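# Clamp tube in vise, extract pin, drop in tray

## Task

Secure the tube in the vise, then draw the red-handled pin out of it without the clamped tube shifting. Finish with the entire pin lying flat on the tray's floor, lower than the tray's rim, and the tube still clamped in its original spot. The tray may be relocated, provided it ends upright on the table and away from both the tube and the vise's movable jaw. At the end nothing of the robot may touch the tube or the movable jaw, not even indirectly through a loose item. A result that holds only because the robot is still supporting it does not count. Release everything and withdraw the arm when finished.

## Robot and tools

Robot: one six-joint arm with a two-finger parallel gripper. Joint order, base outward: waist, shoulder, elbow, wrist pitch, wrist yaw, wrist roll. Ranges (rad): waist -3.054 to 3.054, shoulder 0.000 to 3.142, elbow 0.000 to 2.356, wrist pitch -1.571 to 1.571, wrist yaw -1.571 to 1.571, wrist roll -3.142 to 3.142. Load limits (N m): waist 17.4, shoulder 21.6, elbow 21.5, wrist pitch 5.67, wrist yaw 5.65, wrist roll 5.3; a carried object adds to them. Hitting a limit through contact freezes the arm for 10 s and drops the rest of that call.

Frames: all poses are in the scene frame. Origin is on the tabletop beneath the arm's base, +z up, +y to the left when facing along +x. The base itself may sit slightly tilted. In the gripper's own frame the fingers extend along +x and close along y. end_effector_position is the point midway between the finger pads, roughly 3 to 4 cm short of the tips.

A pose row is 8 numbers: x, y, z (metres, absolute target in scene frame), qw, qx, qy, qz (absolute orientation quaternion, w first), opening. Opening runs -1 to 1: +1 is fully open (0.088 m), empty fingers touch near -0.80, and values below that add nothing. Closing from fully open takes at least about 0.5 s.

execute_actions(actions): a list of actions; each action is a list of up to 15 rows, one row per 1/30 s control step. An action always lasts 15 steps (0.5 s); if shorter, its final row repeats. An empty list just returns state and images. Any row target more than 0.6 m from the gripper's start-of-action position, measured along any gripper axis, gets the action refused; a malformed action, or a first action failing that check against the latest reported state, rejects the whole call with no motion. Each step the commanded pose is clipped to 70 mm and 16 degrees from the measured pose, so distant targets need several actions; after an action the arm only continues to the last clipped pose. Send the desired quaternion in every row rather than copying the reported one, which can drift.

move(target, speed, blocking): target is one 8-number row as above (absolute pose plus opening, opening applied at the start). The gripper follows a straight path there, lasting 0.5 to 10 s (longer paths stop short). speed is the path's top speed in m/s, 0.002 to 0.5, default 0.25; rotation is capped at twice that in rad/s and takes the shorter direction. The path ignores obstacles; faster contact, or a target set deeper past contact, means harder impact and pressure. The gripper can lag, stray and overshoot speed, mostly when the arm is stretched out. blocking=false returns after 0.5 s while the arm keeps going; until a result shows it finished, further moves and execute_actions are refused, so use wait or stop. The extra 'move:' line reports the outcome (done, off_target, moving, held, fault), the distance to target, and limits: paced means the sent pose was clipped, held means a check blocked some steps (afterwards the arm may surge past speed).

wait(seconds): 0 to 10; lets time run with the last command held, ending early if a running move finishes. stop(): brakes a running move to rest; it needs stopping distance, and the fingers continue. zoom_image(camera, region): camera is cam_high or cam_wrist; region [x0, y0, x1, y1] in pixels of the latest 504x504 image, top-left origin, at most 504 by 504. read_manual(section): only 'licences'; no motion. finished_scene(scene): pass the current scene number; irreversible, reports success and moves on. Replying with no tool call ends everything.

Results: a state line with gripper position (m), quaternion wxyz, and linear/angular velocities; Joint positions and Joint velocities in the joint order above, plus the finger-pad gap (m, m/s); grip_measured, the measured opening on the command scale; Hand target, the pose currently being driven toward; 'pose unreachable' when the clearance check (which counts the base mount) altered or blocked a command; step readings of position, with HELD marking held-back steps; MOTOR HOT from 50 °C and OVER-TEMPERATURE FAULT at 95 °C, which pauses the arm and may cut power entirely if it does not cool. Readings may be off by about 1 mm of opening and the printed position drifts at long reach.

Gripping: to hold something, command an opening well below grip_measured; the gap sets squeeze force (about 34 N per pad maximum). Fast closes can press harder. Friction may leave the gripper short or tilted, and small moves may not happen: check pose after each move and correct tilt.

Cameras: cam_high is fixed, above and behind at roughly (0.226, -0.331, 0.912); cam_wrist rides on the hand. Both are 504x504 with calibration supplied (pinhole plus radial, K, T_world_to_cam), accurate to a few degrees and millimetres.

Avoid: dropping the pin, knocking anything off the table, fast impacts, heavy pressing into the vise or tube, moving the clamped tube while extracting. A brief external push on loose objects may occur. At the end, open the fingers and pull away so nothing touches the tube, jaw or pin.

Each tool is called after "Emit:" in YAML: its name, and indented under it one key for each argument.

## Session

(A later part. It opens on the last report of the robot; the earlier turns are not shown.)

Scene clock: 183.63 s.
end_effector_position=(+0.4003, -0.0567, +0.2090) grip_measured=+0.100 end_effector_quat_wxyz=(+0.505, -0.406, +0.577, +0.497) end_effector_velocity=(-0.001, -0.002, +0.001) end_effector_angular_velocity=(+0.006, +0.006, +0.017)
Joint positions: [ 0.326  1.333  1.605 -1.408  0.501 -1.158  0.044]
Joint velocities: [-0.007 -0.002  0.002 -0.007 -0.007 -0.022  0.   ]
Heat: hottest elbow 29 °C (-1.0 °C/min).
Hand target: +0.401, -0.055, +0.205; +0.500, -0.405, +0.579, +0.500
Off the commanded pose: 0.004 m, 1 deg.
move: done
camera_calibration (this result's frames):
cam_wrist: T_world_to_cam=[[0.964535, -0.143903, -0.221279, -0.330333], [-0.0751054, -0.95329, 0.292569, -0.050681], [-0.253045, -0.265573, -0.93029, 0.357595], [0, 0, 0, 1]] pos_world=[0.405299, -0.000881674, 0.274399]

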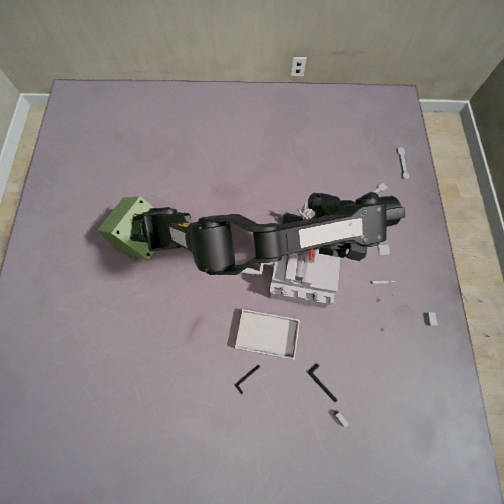

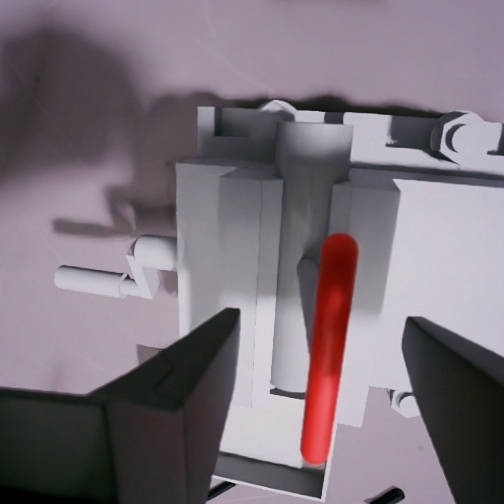

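Emit:
move:
  target: [0.398,-0.054,0.198,0.5,-0.405,0.579,0.5,0.1]
  speed: 0.03

Emit:
move:
  target: [0.398,-0.054,0.198,0.5,-0.405,0.579,0.5,-1]

Emit:
move:
  target: [0.405,-0.056,0.236,0.5,-0.405,0.579,0.5,-1]
  speed: 0.02

Scene clock: 189.60 s.
end_effector_position=(+0.4002, -0.0550, +0.2016) grip_measured=+0.100 end_effector_quat_wxyz=(+0.505, -0.406, +0.577, +0.496) end_effector_velocity=(-0.003, -0.003, -0.001) end_effector_angular_velocity=(-0.014, +0.011, -0.005)
Joint positions: [ 0.314  1.333  1.578 -1.373  0.496 -1.17   0.044]
Joint velocities: [-0.007 -0.002 -0.007 -0.007  0.007  0.007  0.   ]
Heat: hottest shoulder 29 °C (-1.0 °C/min).
Hand target: +0.398, -0.054, +0.198; +0.500, -0.405, +0.579, +0.500
Off the commanded pose: 0.004 m, 1 deg.
move: done
camera_calibration (this result's frames):
cam_wrist: T_world_to_cam=[[0.964639, -0.144957, -0.220135, -0.331864], [-0.0765046, -0.953219, 0.292439, -0.0463185], [-0.252228, -0.265257, -0.930602, 0.350887], [0, 0, 0, 1]] pos_world=[0.405089, 0.00081752, 0.267026]

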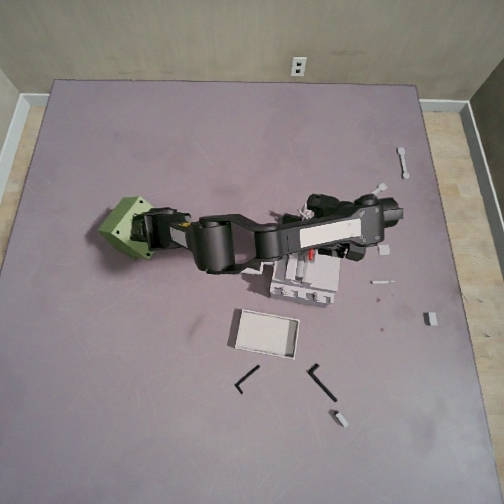

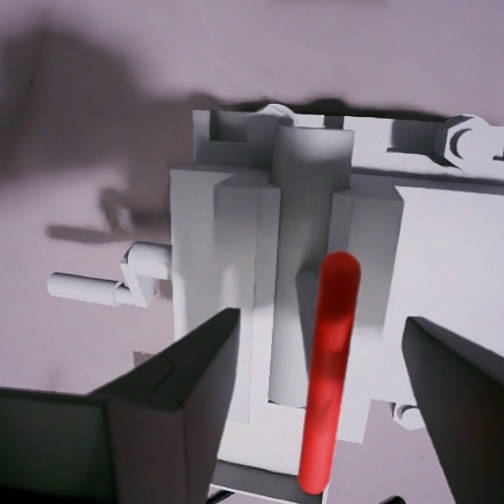

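Scene clock: 190.30 s.
end_effector_position=(+0.3990, -0.0547, +0.2015) grip_measured=-0.651 end_effector_quat_wxyz=(+0.504, -0.405, +0.577, +0.499) end_effector_velocity=(-0.002, -0.000, +0.000) end_effector_angular_velocity=(+0.006, +0.008, +0.008)
Joint positions: [ 0.314  1.333  1.577 -1.377  0.493 -1.171  0.007]
Joint velocities: [-0.002 -0.002 -0.002 -0.007 -0.007 -0.007 -0.   ]
Heat: hottest shoulder 29 °C (-1.0 °C/min).
Hand target: +0.398, -0.054, +0.198; +0.500, -0.405, +0.579, +0.500
Off the commanded pose: 0.004 m, 1 deg.
move: done
camera_calibration (this result's frames):
cam_wrist: T_world_to_cam=[[0.963915, -0.141894, -0.225242, -0.329279], [-0.0725298, -0.954079, 0.290643, -0.0473829], [-0.256139, -0.263819, -0.929942, 0.352087], [0, 0, 0, 1]] pos_world=[0.404143, 0.000957682, 0.267025]

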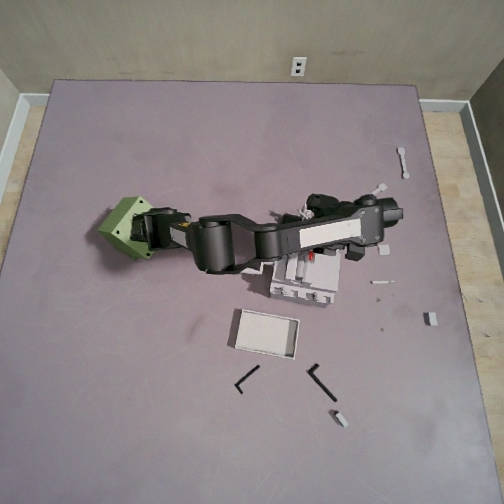

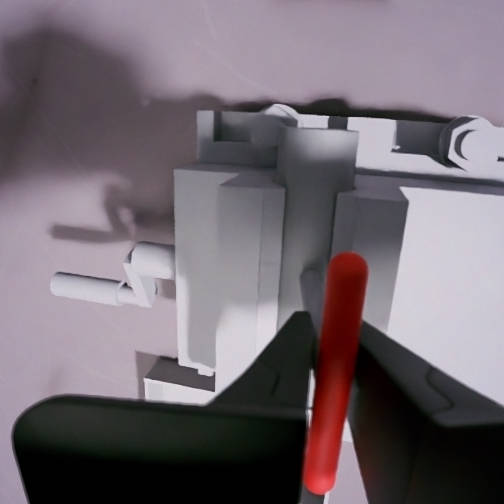

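Scene clock: 192.27 s.
end_effector_position=(+0.4034, -0.0544, +0.2096) grip_measured=-0.642 end_effector_quat_wxyz=(+0.476, -0.405, +0.600, +0.499) end_effector_velocity=(-0.002, +0.001, +0.001) end_effector_angular_velocity=(+0.008, +0.016, +0.017)
Joint positions: [ 0.351  1.411  1.692 -1.509  0.538 -1.093  0.008]
Joint velocities: [ 0.002  0.007  0.012 -0.022 -0.007 -0.007  0.   ]
Heat: hottest shoulder 30 °C (+0.0 °C/min).
Hand target: +0.404, -0.057, +0.234; +0.500, -0.405, +0.579, +0.501
Off the commanded pose: 0.026 m, 4 deg.
move: off_target
camera_calibration (this result's frames):
cam_wrist: T_world_to_cam=[[0.951406, -0.145086, -0.27162, -0.317043], [-0.0472628, -0.9404, 0.336769, -0.0682119], [-0.304292, -0.307567, -0.901559, 0.371944], [0, 0, 0, 1]] pos_world=[0.411593, 0.00425244, 0.272186]

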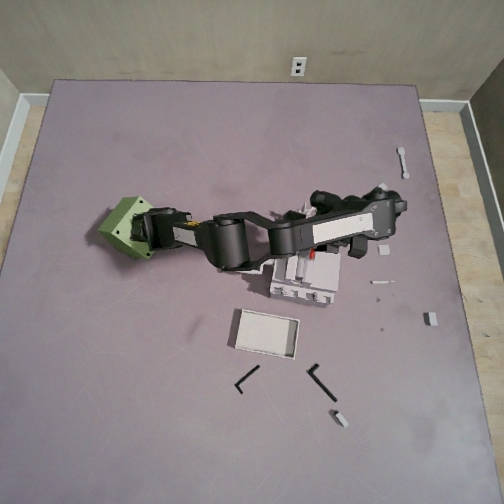

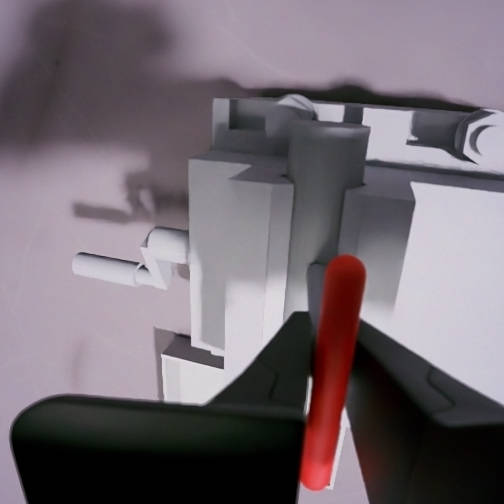

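Emit:
execute_actions:
  actions:
    - [[0.400,-0.061,0.238,0.5,-0.405,0.579,0.5,-1]]
    - [[0.396,-0.065,0.243,0.5,-0.405,0.579,0.5,-1]]
    - [[0.396,-0.065,0.248,0.5,-0.405,0.579,0.5,-1]]

Scene clock: 198.27 s.
end_effector_position=(+0.3969, -0.0639, +0.2449) grip_measured=-0.651 end_effector_quat_wxyz=(+0.505, -0.407, +0.575, +0.500) end_effector_velocity=(+0.001, -0.001, -0.002) end_effector_angular_velocity=(-0.004, -0.004, +0.020)
Joint positions: [ 0.398  1.32   1.721 -1.572  0.527 -1.09   0.007]
Joint velocities: [-0.002  0.002 -0.002  0.007  0.007 -0.022 -0.   ]
Heat: hottest shoulder 31 °C (+2.0 °C/min).
Hand target: +0.396, -0.065, +0.247; +0.508, -0.408, +0.573, +0.498
Off the commanded pose: 0.003 m, 1 deg.
joint sent to its limit — the command would take joint 4 (wrist pitch) past its lower limit, so that joint was sent only as far as its limit.
Step readings (end_effector_position; steps 1 to 15: 1st action; 16 to 30: 2nd action; 31 to 45: 3rd action):
0: (+0.4044, -0.0564, +0.2291)
1: (+0.4044, -0.0566, +0.2294)
2: (+0.4044, -0.0568, +0.2297)
4: (+0.4042, -0.0571, +0.2304)
8: (+0.4036, -0.0579, +0.2335)
15: (+0.4035, -0.0580, +0.2339)
16: (+0.4035, -0.0584, +0.2345)
17: (+0.4034, -0.0586, +0.2350)
19: (+0.4031, -0.0589, +0.2365)
23: (+0.3999, -0.0602, +0.2387)
30: (+0.3970, -0.0626, +0.2411)
31: (+0.3970, -0.0628, +0.2414)
32: (+0.3970, -0.0628, +0.2418)
34: (+0.3970, -0.0632, +0.2430)
38: (+0.3968, -0.0639, +0.2448)
45: end_effector_position above
camera_calibration (this result's frames):
cam_wrist: T_world_to_cam=[[0.965438, -0.137519, -0.221398, -0.319974], [-0.0699925, -0.955064, 0.288016, -0.0693405], [-0.251057, -0.262566, -0.931681, 0.387955], [0, 0, 0, 1]] pos_world=[0.401461, -0.00836346, 0.31058]

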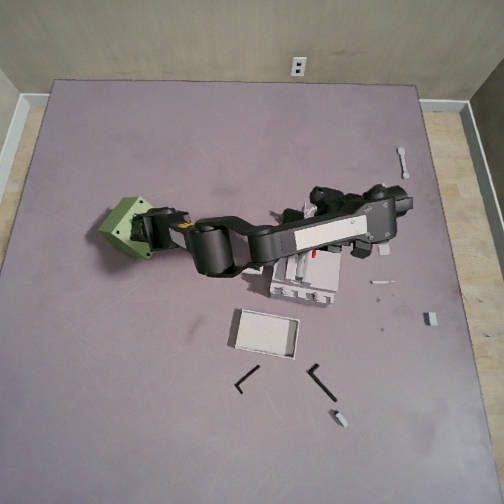

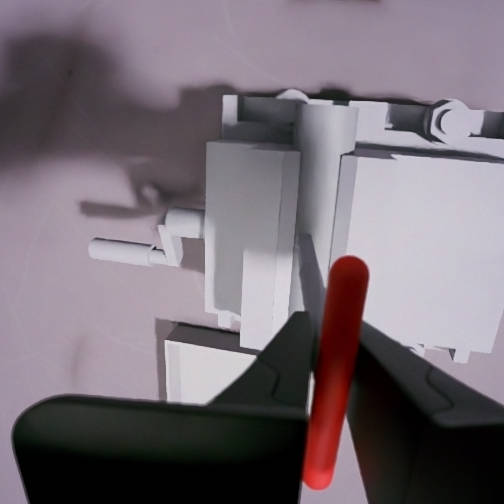

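Out. To the tray.

Emit:
move:
  target: [0.39,-0.07,0.268,0.53,-0.44,0.553,0.468,-1]
  speed: 0.06

Emit:
move:
  target: [0.36,-0.2,0.265,0.704,0.0616,0.704,-0.0616,-1]
  speed: 0.35

Emit:
move:
  target: [0.336,-0.236,0.14,0.2712,0.3793,0.5958,-0.6539,-1]
  speed: 0.35

Emit:
move:
  target: [0.336,-0.236,0.11,0.2712,0.3793,0.5958,-0.6539,-1]
  speed: 0.03

Scene clock: 205.30 s.
end_effector_position=(+0.3924, -0.0691, +0.2669) grip_measured=-0.649 end_effector_quat_wxyz=(+0.530, -0.439, +0.554, +0.469) end_effector_velocity=(+0.002, +0.003, -0.001) end_effector_angular_velocity=(+0.001, -0.014, +0.005)
Joint positions: [ 0.501  1.234  1.68  -1.567  0.63  -1.036  0.007]
Joint velocities: [ 0.007 -0.002 -0.012  0.022  0.007 -0.007 -0.   ]
Heat: hottest shoulder 32 °C (+3.0 °C/min).
Hand target: +0.390, -0.070, +0.268; +0.530, -0.440, +0.553, +0.468
Off the commanded pose: 0.003 m, 0 deg.
move: done
camera_calibration (this result's frames):
cam_wrist: T_world_to_cam=[[0.983197, -0.143699, -0.112576, -0.347924], [-0.103563, -0.946944, 0.304257, -0.0715233], [-0.150324, -0.287486, -0.945914, 0.368489], [0, 0, 0, 1]] pos_world=[0.390064, -0.0117893, 0.331153]

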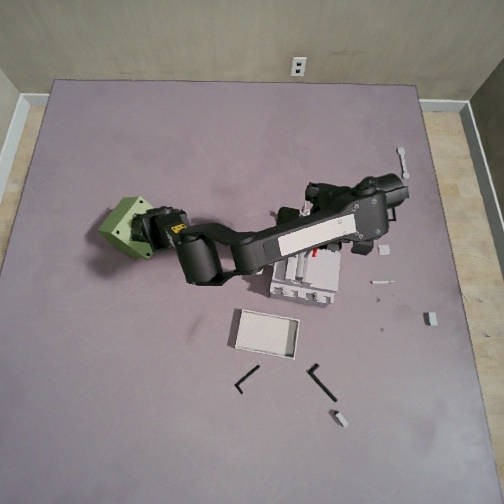

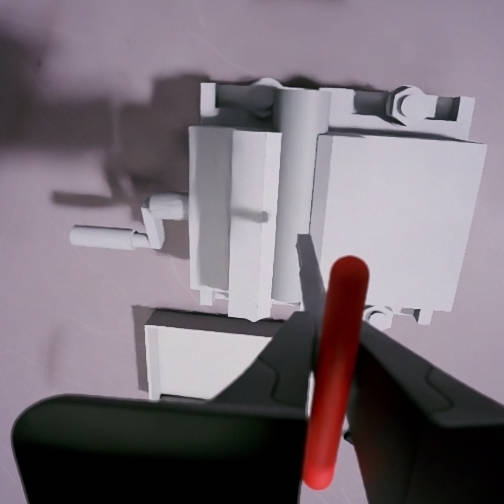

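Scene clock: 208.03 s.
end_effector_position=(+0.3583, -0.1984, +0.2615) grip_measured=-0.649 end_effector_quat_wxyz=(+0.699, +0.063, +0.710, -0.057) end_effector_velocity=(-0.006, +0.003, -0.001) end_effector_angular_velocity=(+0.022, +0.019, -0.005)
Joint positions: [-0.5    1.042  1.622 -1.361  0.004 -0.334  0.007]
Joint velocities: [-0.017 -0.002 -0.007 -0.022 -0.022 -0.007 -0.   ]
Heat: hottest shoulder 33 °C (+4.1 °C/min).
Hand target: +0.359, -0.200, +0.265; +0.704, +0.063, +0.705, -0.061
Off the commanded pose: 0.004 m, 1 deg.
move: done
camera_calibration (this result's frames):
cam_wrist: T_world_to_cam=[[-0.138896, -0.988101, -0.0660622, -0.111259], [-0.939957, 0.110541, 0.322896, 0.30872], [-0.311751, 0.106945, -0.944126, 0.456717], [0, 0, 0, 1]] pos_world=[0.417112, -0.192904, 0.324164]

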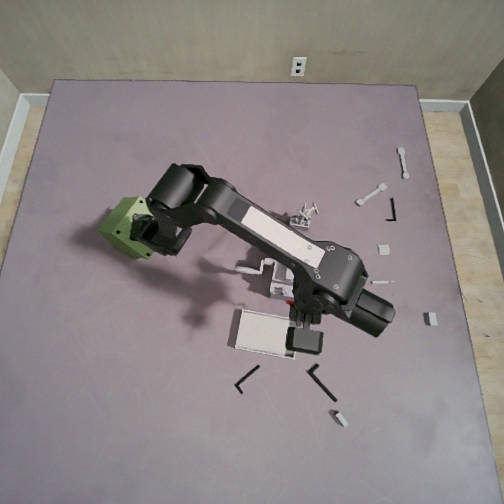

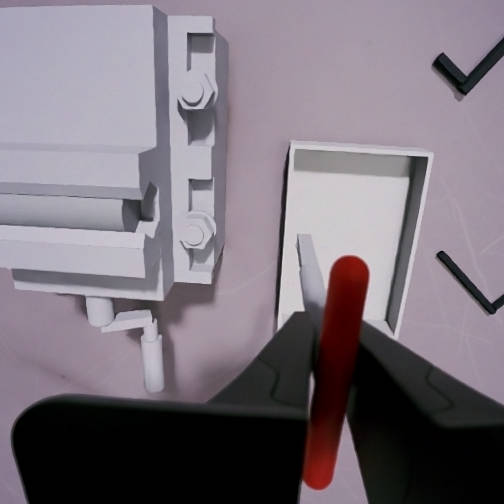

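Scene clock: 210.90 s.
end_effector_position=(+0.3359, -0.2354, +0.1446) grip_measured=-0.650 end_effector_quat_wxyz=(-0.285, -0.382, -0.591, +0.651) end_effector_velocity=(-0.002, +0.000, +0.001) end_effector_angular_velocity=(+0.000, +0.006, -0.015)
Joint positions: [-0.558  1.578  1.839 -1.57   0.182  1.234  0.007]
Joint velocities: [-0.007 -0.002 -0.002 -0.007 -0.007  0.007  0.   ]
Heat: hottest shoulder 33 °C (+4.0 °C/min).
Hand target: +0.335, -0.236, +0.141; -0.278, -0.382, -0.592, +0.653
Off the commanded pose: 0.005 m, 2 deg.
joint sent to its limit — the command would take joint 4 (wrist pitch) past its lower limit, so that joint was sent only as far as its limit.
move: done
camera_calibration (this result's frames):
cam_wrist: T_world_to_cam=[[-0.85762, 0.114377, 0.501404, 0.260273], [0.28287, 0.91914, 0.274164, 0.116143], [-0.429502, 0.376961, -0.820627, 0.428557], [0, 0, 0, 1]] pos_world=[0.374428, -0.29807, 0.189341]

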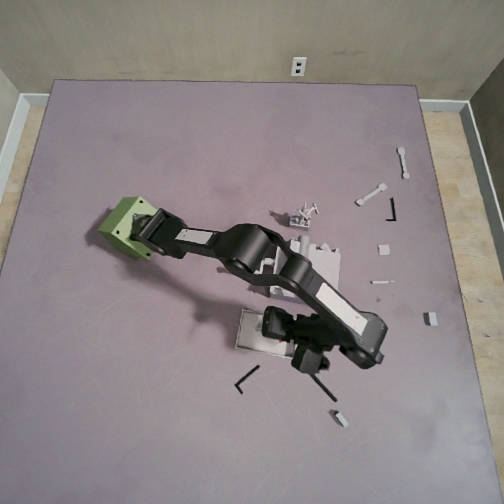

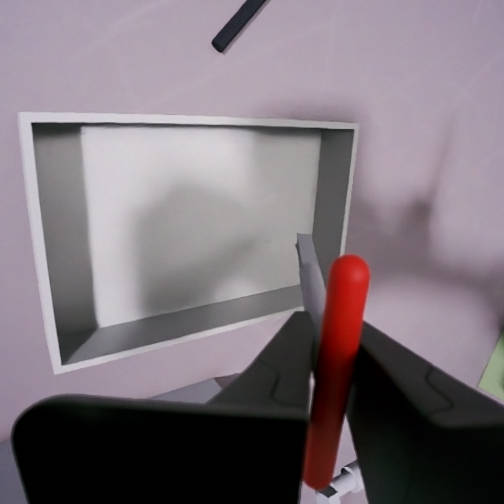

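Scene clock: 212.33 s.
end_effector_position=(+0.3390, -0.2384, +0.1166) grip_measured=-0.650 end_effector_quat_wxyz=(-0.281, -0.383, -0.590, +0.653) end_effector_velocity=(-0.004, +0.003, +0.003) end_effector_angular_velocity=(+0.027, +0.014, +0.012)
Joint positions: [-0.558  1.641  1.833 -1.508  0.182  1.242  0.007]
Joint velocities: [-0.002 -0.002 -0.002 -0.022 -0.007 -0.022 -0.   ]
Heat: hottest shoulder 33 °C (+4.0 °C/min).
Hand target: +0.336, -0.236, +0.110; -0.271, -0.379, -0.596, +0.654
Off the commanded pose: 0.008 m, 1 deg.
move: done
camera_calibration (this result's frames):
cam_wrist: T_world_to_cam=[[-0.853852, 0.121305, 0.506184, 0.277089], [0.29124, 0.917333, 0.27144, 0.122727], [-0.431412, 0.379191, -0.818595, 0.408986], [0, 0, 0, 1]] pos_world=[0.377291, -0.301277, 0.161223]

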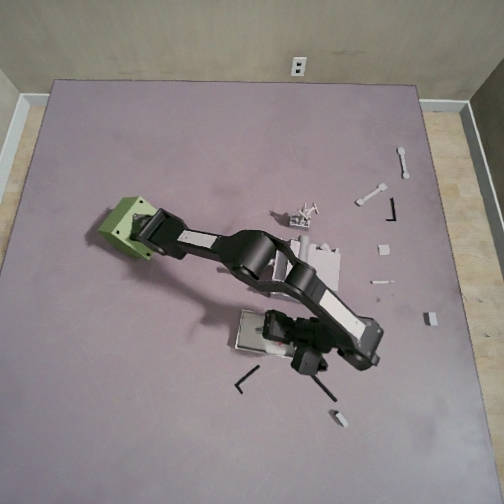

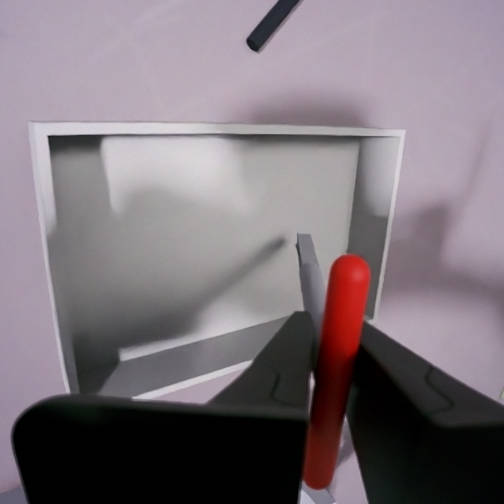

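Emit:
execute_actions:
  actions:
    - [[0.331,-0.235,0.104,0.2712,0.3793,0.5958,-0.6539,-1]]
    - [[0.331,-0.235,0.103,0.2712,0.3793,0.5958,-0.6539,-0.4]]
    - [[0.331,-0.235,0.1,0.2712,0.3793,0.5958,-0.6539,-0.1]]
    - [[0.331,-0.235,0.096,0.2712,0.3793,0.5958,-0.6539,0.2]]
    - [[0.331,-0.235,0.092,0.2712,0.3793,0.5958,-0.6539,0.5]]
    - [[0.331,-0.235,0.088,0.2712,0.3793,0.5958,-0.6539,0.8]]

Scene clock: 221.37 s.
end_effector_position=(+0.3355, -0.2369, +0.0945) grip_measured=+0.798 end_effector_quat_wxyz=(-0.281, -0.384, -0.589, +0.653) end_effector_velocity=(+0.002, +0.001, +0.001) end_effector_angular_velocity=(+0.005, -0.015, +0.004)
Joint positions: [-0.558  1.661  1.778 -1.429  0.18   1.243  0.078]
Joint velocities: [ 0.002 -0.007 -0.002  0.007 -0.007 -0.007  0.001]
Heat: hottest shoulder 35 °C (+6.1 °C/min).
Hand target: +0.331, -0.235, +0.088; -0.271, -0.379, -0.596, +0.654
Off the commanded pose: 0.008 m, 2 deg.
Step readings (end_effector_position; steps 1 to 15: 1st action; 16 to 30: 2nd action; 31 to 45: 3rd action; 46 to 60: 4th action; 61 to 75: 5th action; 76 to 90: 6th action):
0: (+0.3388, -0.2383, +0.1160)
1: (+0.3385, -0.2381, +0.1144)
2: (+0.3378, -0.2378, +0.1126)
4: (+0.3360, -0.2367, +0.1099)
8: (+0.3343, -0.2357, +0.1078)
15: (+0.3344, -0.2357, +0.1072)
16: (+0.3345, -0.2358, +0.1071)
17: (+0.3345, -0.2358, +0.1070)
19: (+0.3346, -0.2358, +0.1068)
23: (+0.3346, -0.2358, +0.1068)
30: (+0.3346, -0.2358, +0.1068)
31: (+0.3346, -0.2358, +0.1066)
32: (+0.3348, -0.2360, +0.1063)
34: (+0.3351, -0.2361, +0.1059)
38: (+0.3351, -0.2361, +0.1057)
45: (+0.3351, -0.2362, +0.1056)
46: (+0.3352, -0.2362, +0.1052)
47: (+0.3354, -0.2364, +0.1048)
49: (+0.3356, -0.2365, +0.1041)
53: (+0.3354, -0.2364, +0.1032)
60: (+0.3355, -0.2365, +0.1030)
61: (+0.3355, -0.2365, +0.1025)
62: (+0.3358, -0.2367, +0.1018)
64: (+0.3359, -0.2368, +0.1005)
68: (+0.3352, -0.2365, +0.0989)
75: (+0.3353, -0.2366, +0.0987)
76: (+0.3353, -0.2366, +0.0981)
77: (+0.3356, -0.2368, +0.0976)
79: (+0.3358, -0.2370, +0.0965)
83: (+0.3353, -0.2368, +0.0948)
90: end_effector_position above
camera_calibration (this result's frames):
cam_wrist: T_world_to_cam=[[-0.855447, 0.122539, 0.503185, 0.286218], [0.291404, 0.917094, 0.27207, 0.128191], [-0.428129, 0.379371, -0.820234, 0.387954], [0, 0, 0, 1]] pos_world=[0.373583, -0.299814, 0.139315]

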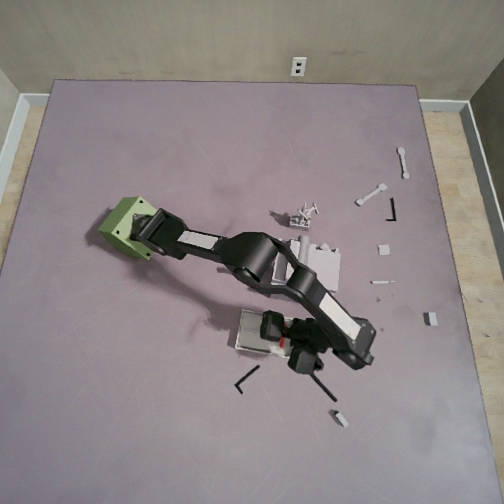

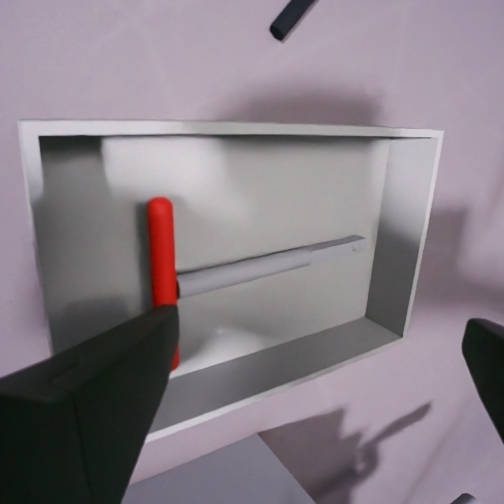

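Emit:
move:
  target: [0.34,-0.25,0.18,0.4,0.49,0.51,-0.585,0.8]

Emit:
finished_scene:
  scene: 2

Scene clock: 225.07 s.
end_effector_position=(+0.3418, -0.2503, +0.1780) grip_measured=+0.800 end_effector_quat_wxyz=(+0.397, +0.489, +0.511, -0.585) end_effector_velocity=(-0.005, +0.003, -0.001) end_effector_angular_velocity=(+0.024, +0.003, +0.006)
Joint positions: [-0.718  1.293  1.611 -1.279 -0.051  1.064  0.078]
Joint velocities: [-0.012 -0.007 -0.017 -0.007 -0.022 -0.022 -0.   ]
Heat: hottest shoulder 36 °C (+7.1 °C/min).
Hand target: +0.340, -0.250, +0.180; +0.399, +0.490, +0.510, -0.584
Off the commanded pose: 0.003 m, 0 deg.
move: done
camera_calibration (this result's frames):
cam_wrist: T_world_to_cam=[[-0.979434, 0.134354, 0.150524, 0.359298], [0.175898, 0.934046, 0.310835, 0.152763], [-0.0988347, 0.33092, -0.938469, 0.360505], [0, 0, 0, 1]] pos_world=[0.360668, -0.310259, 0.236756]

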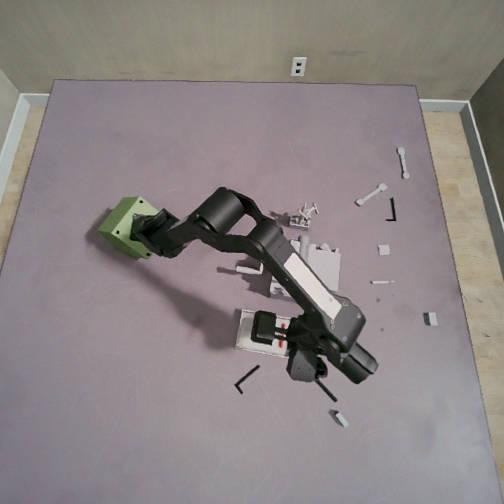

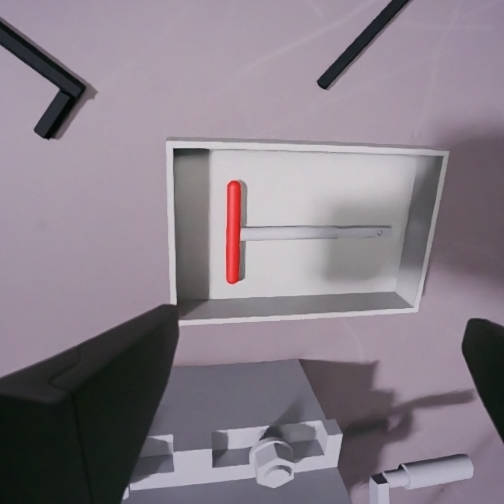

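The scene is finished: the task was done.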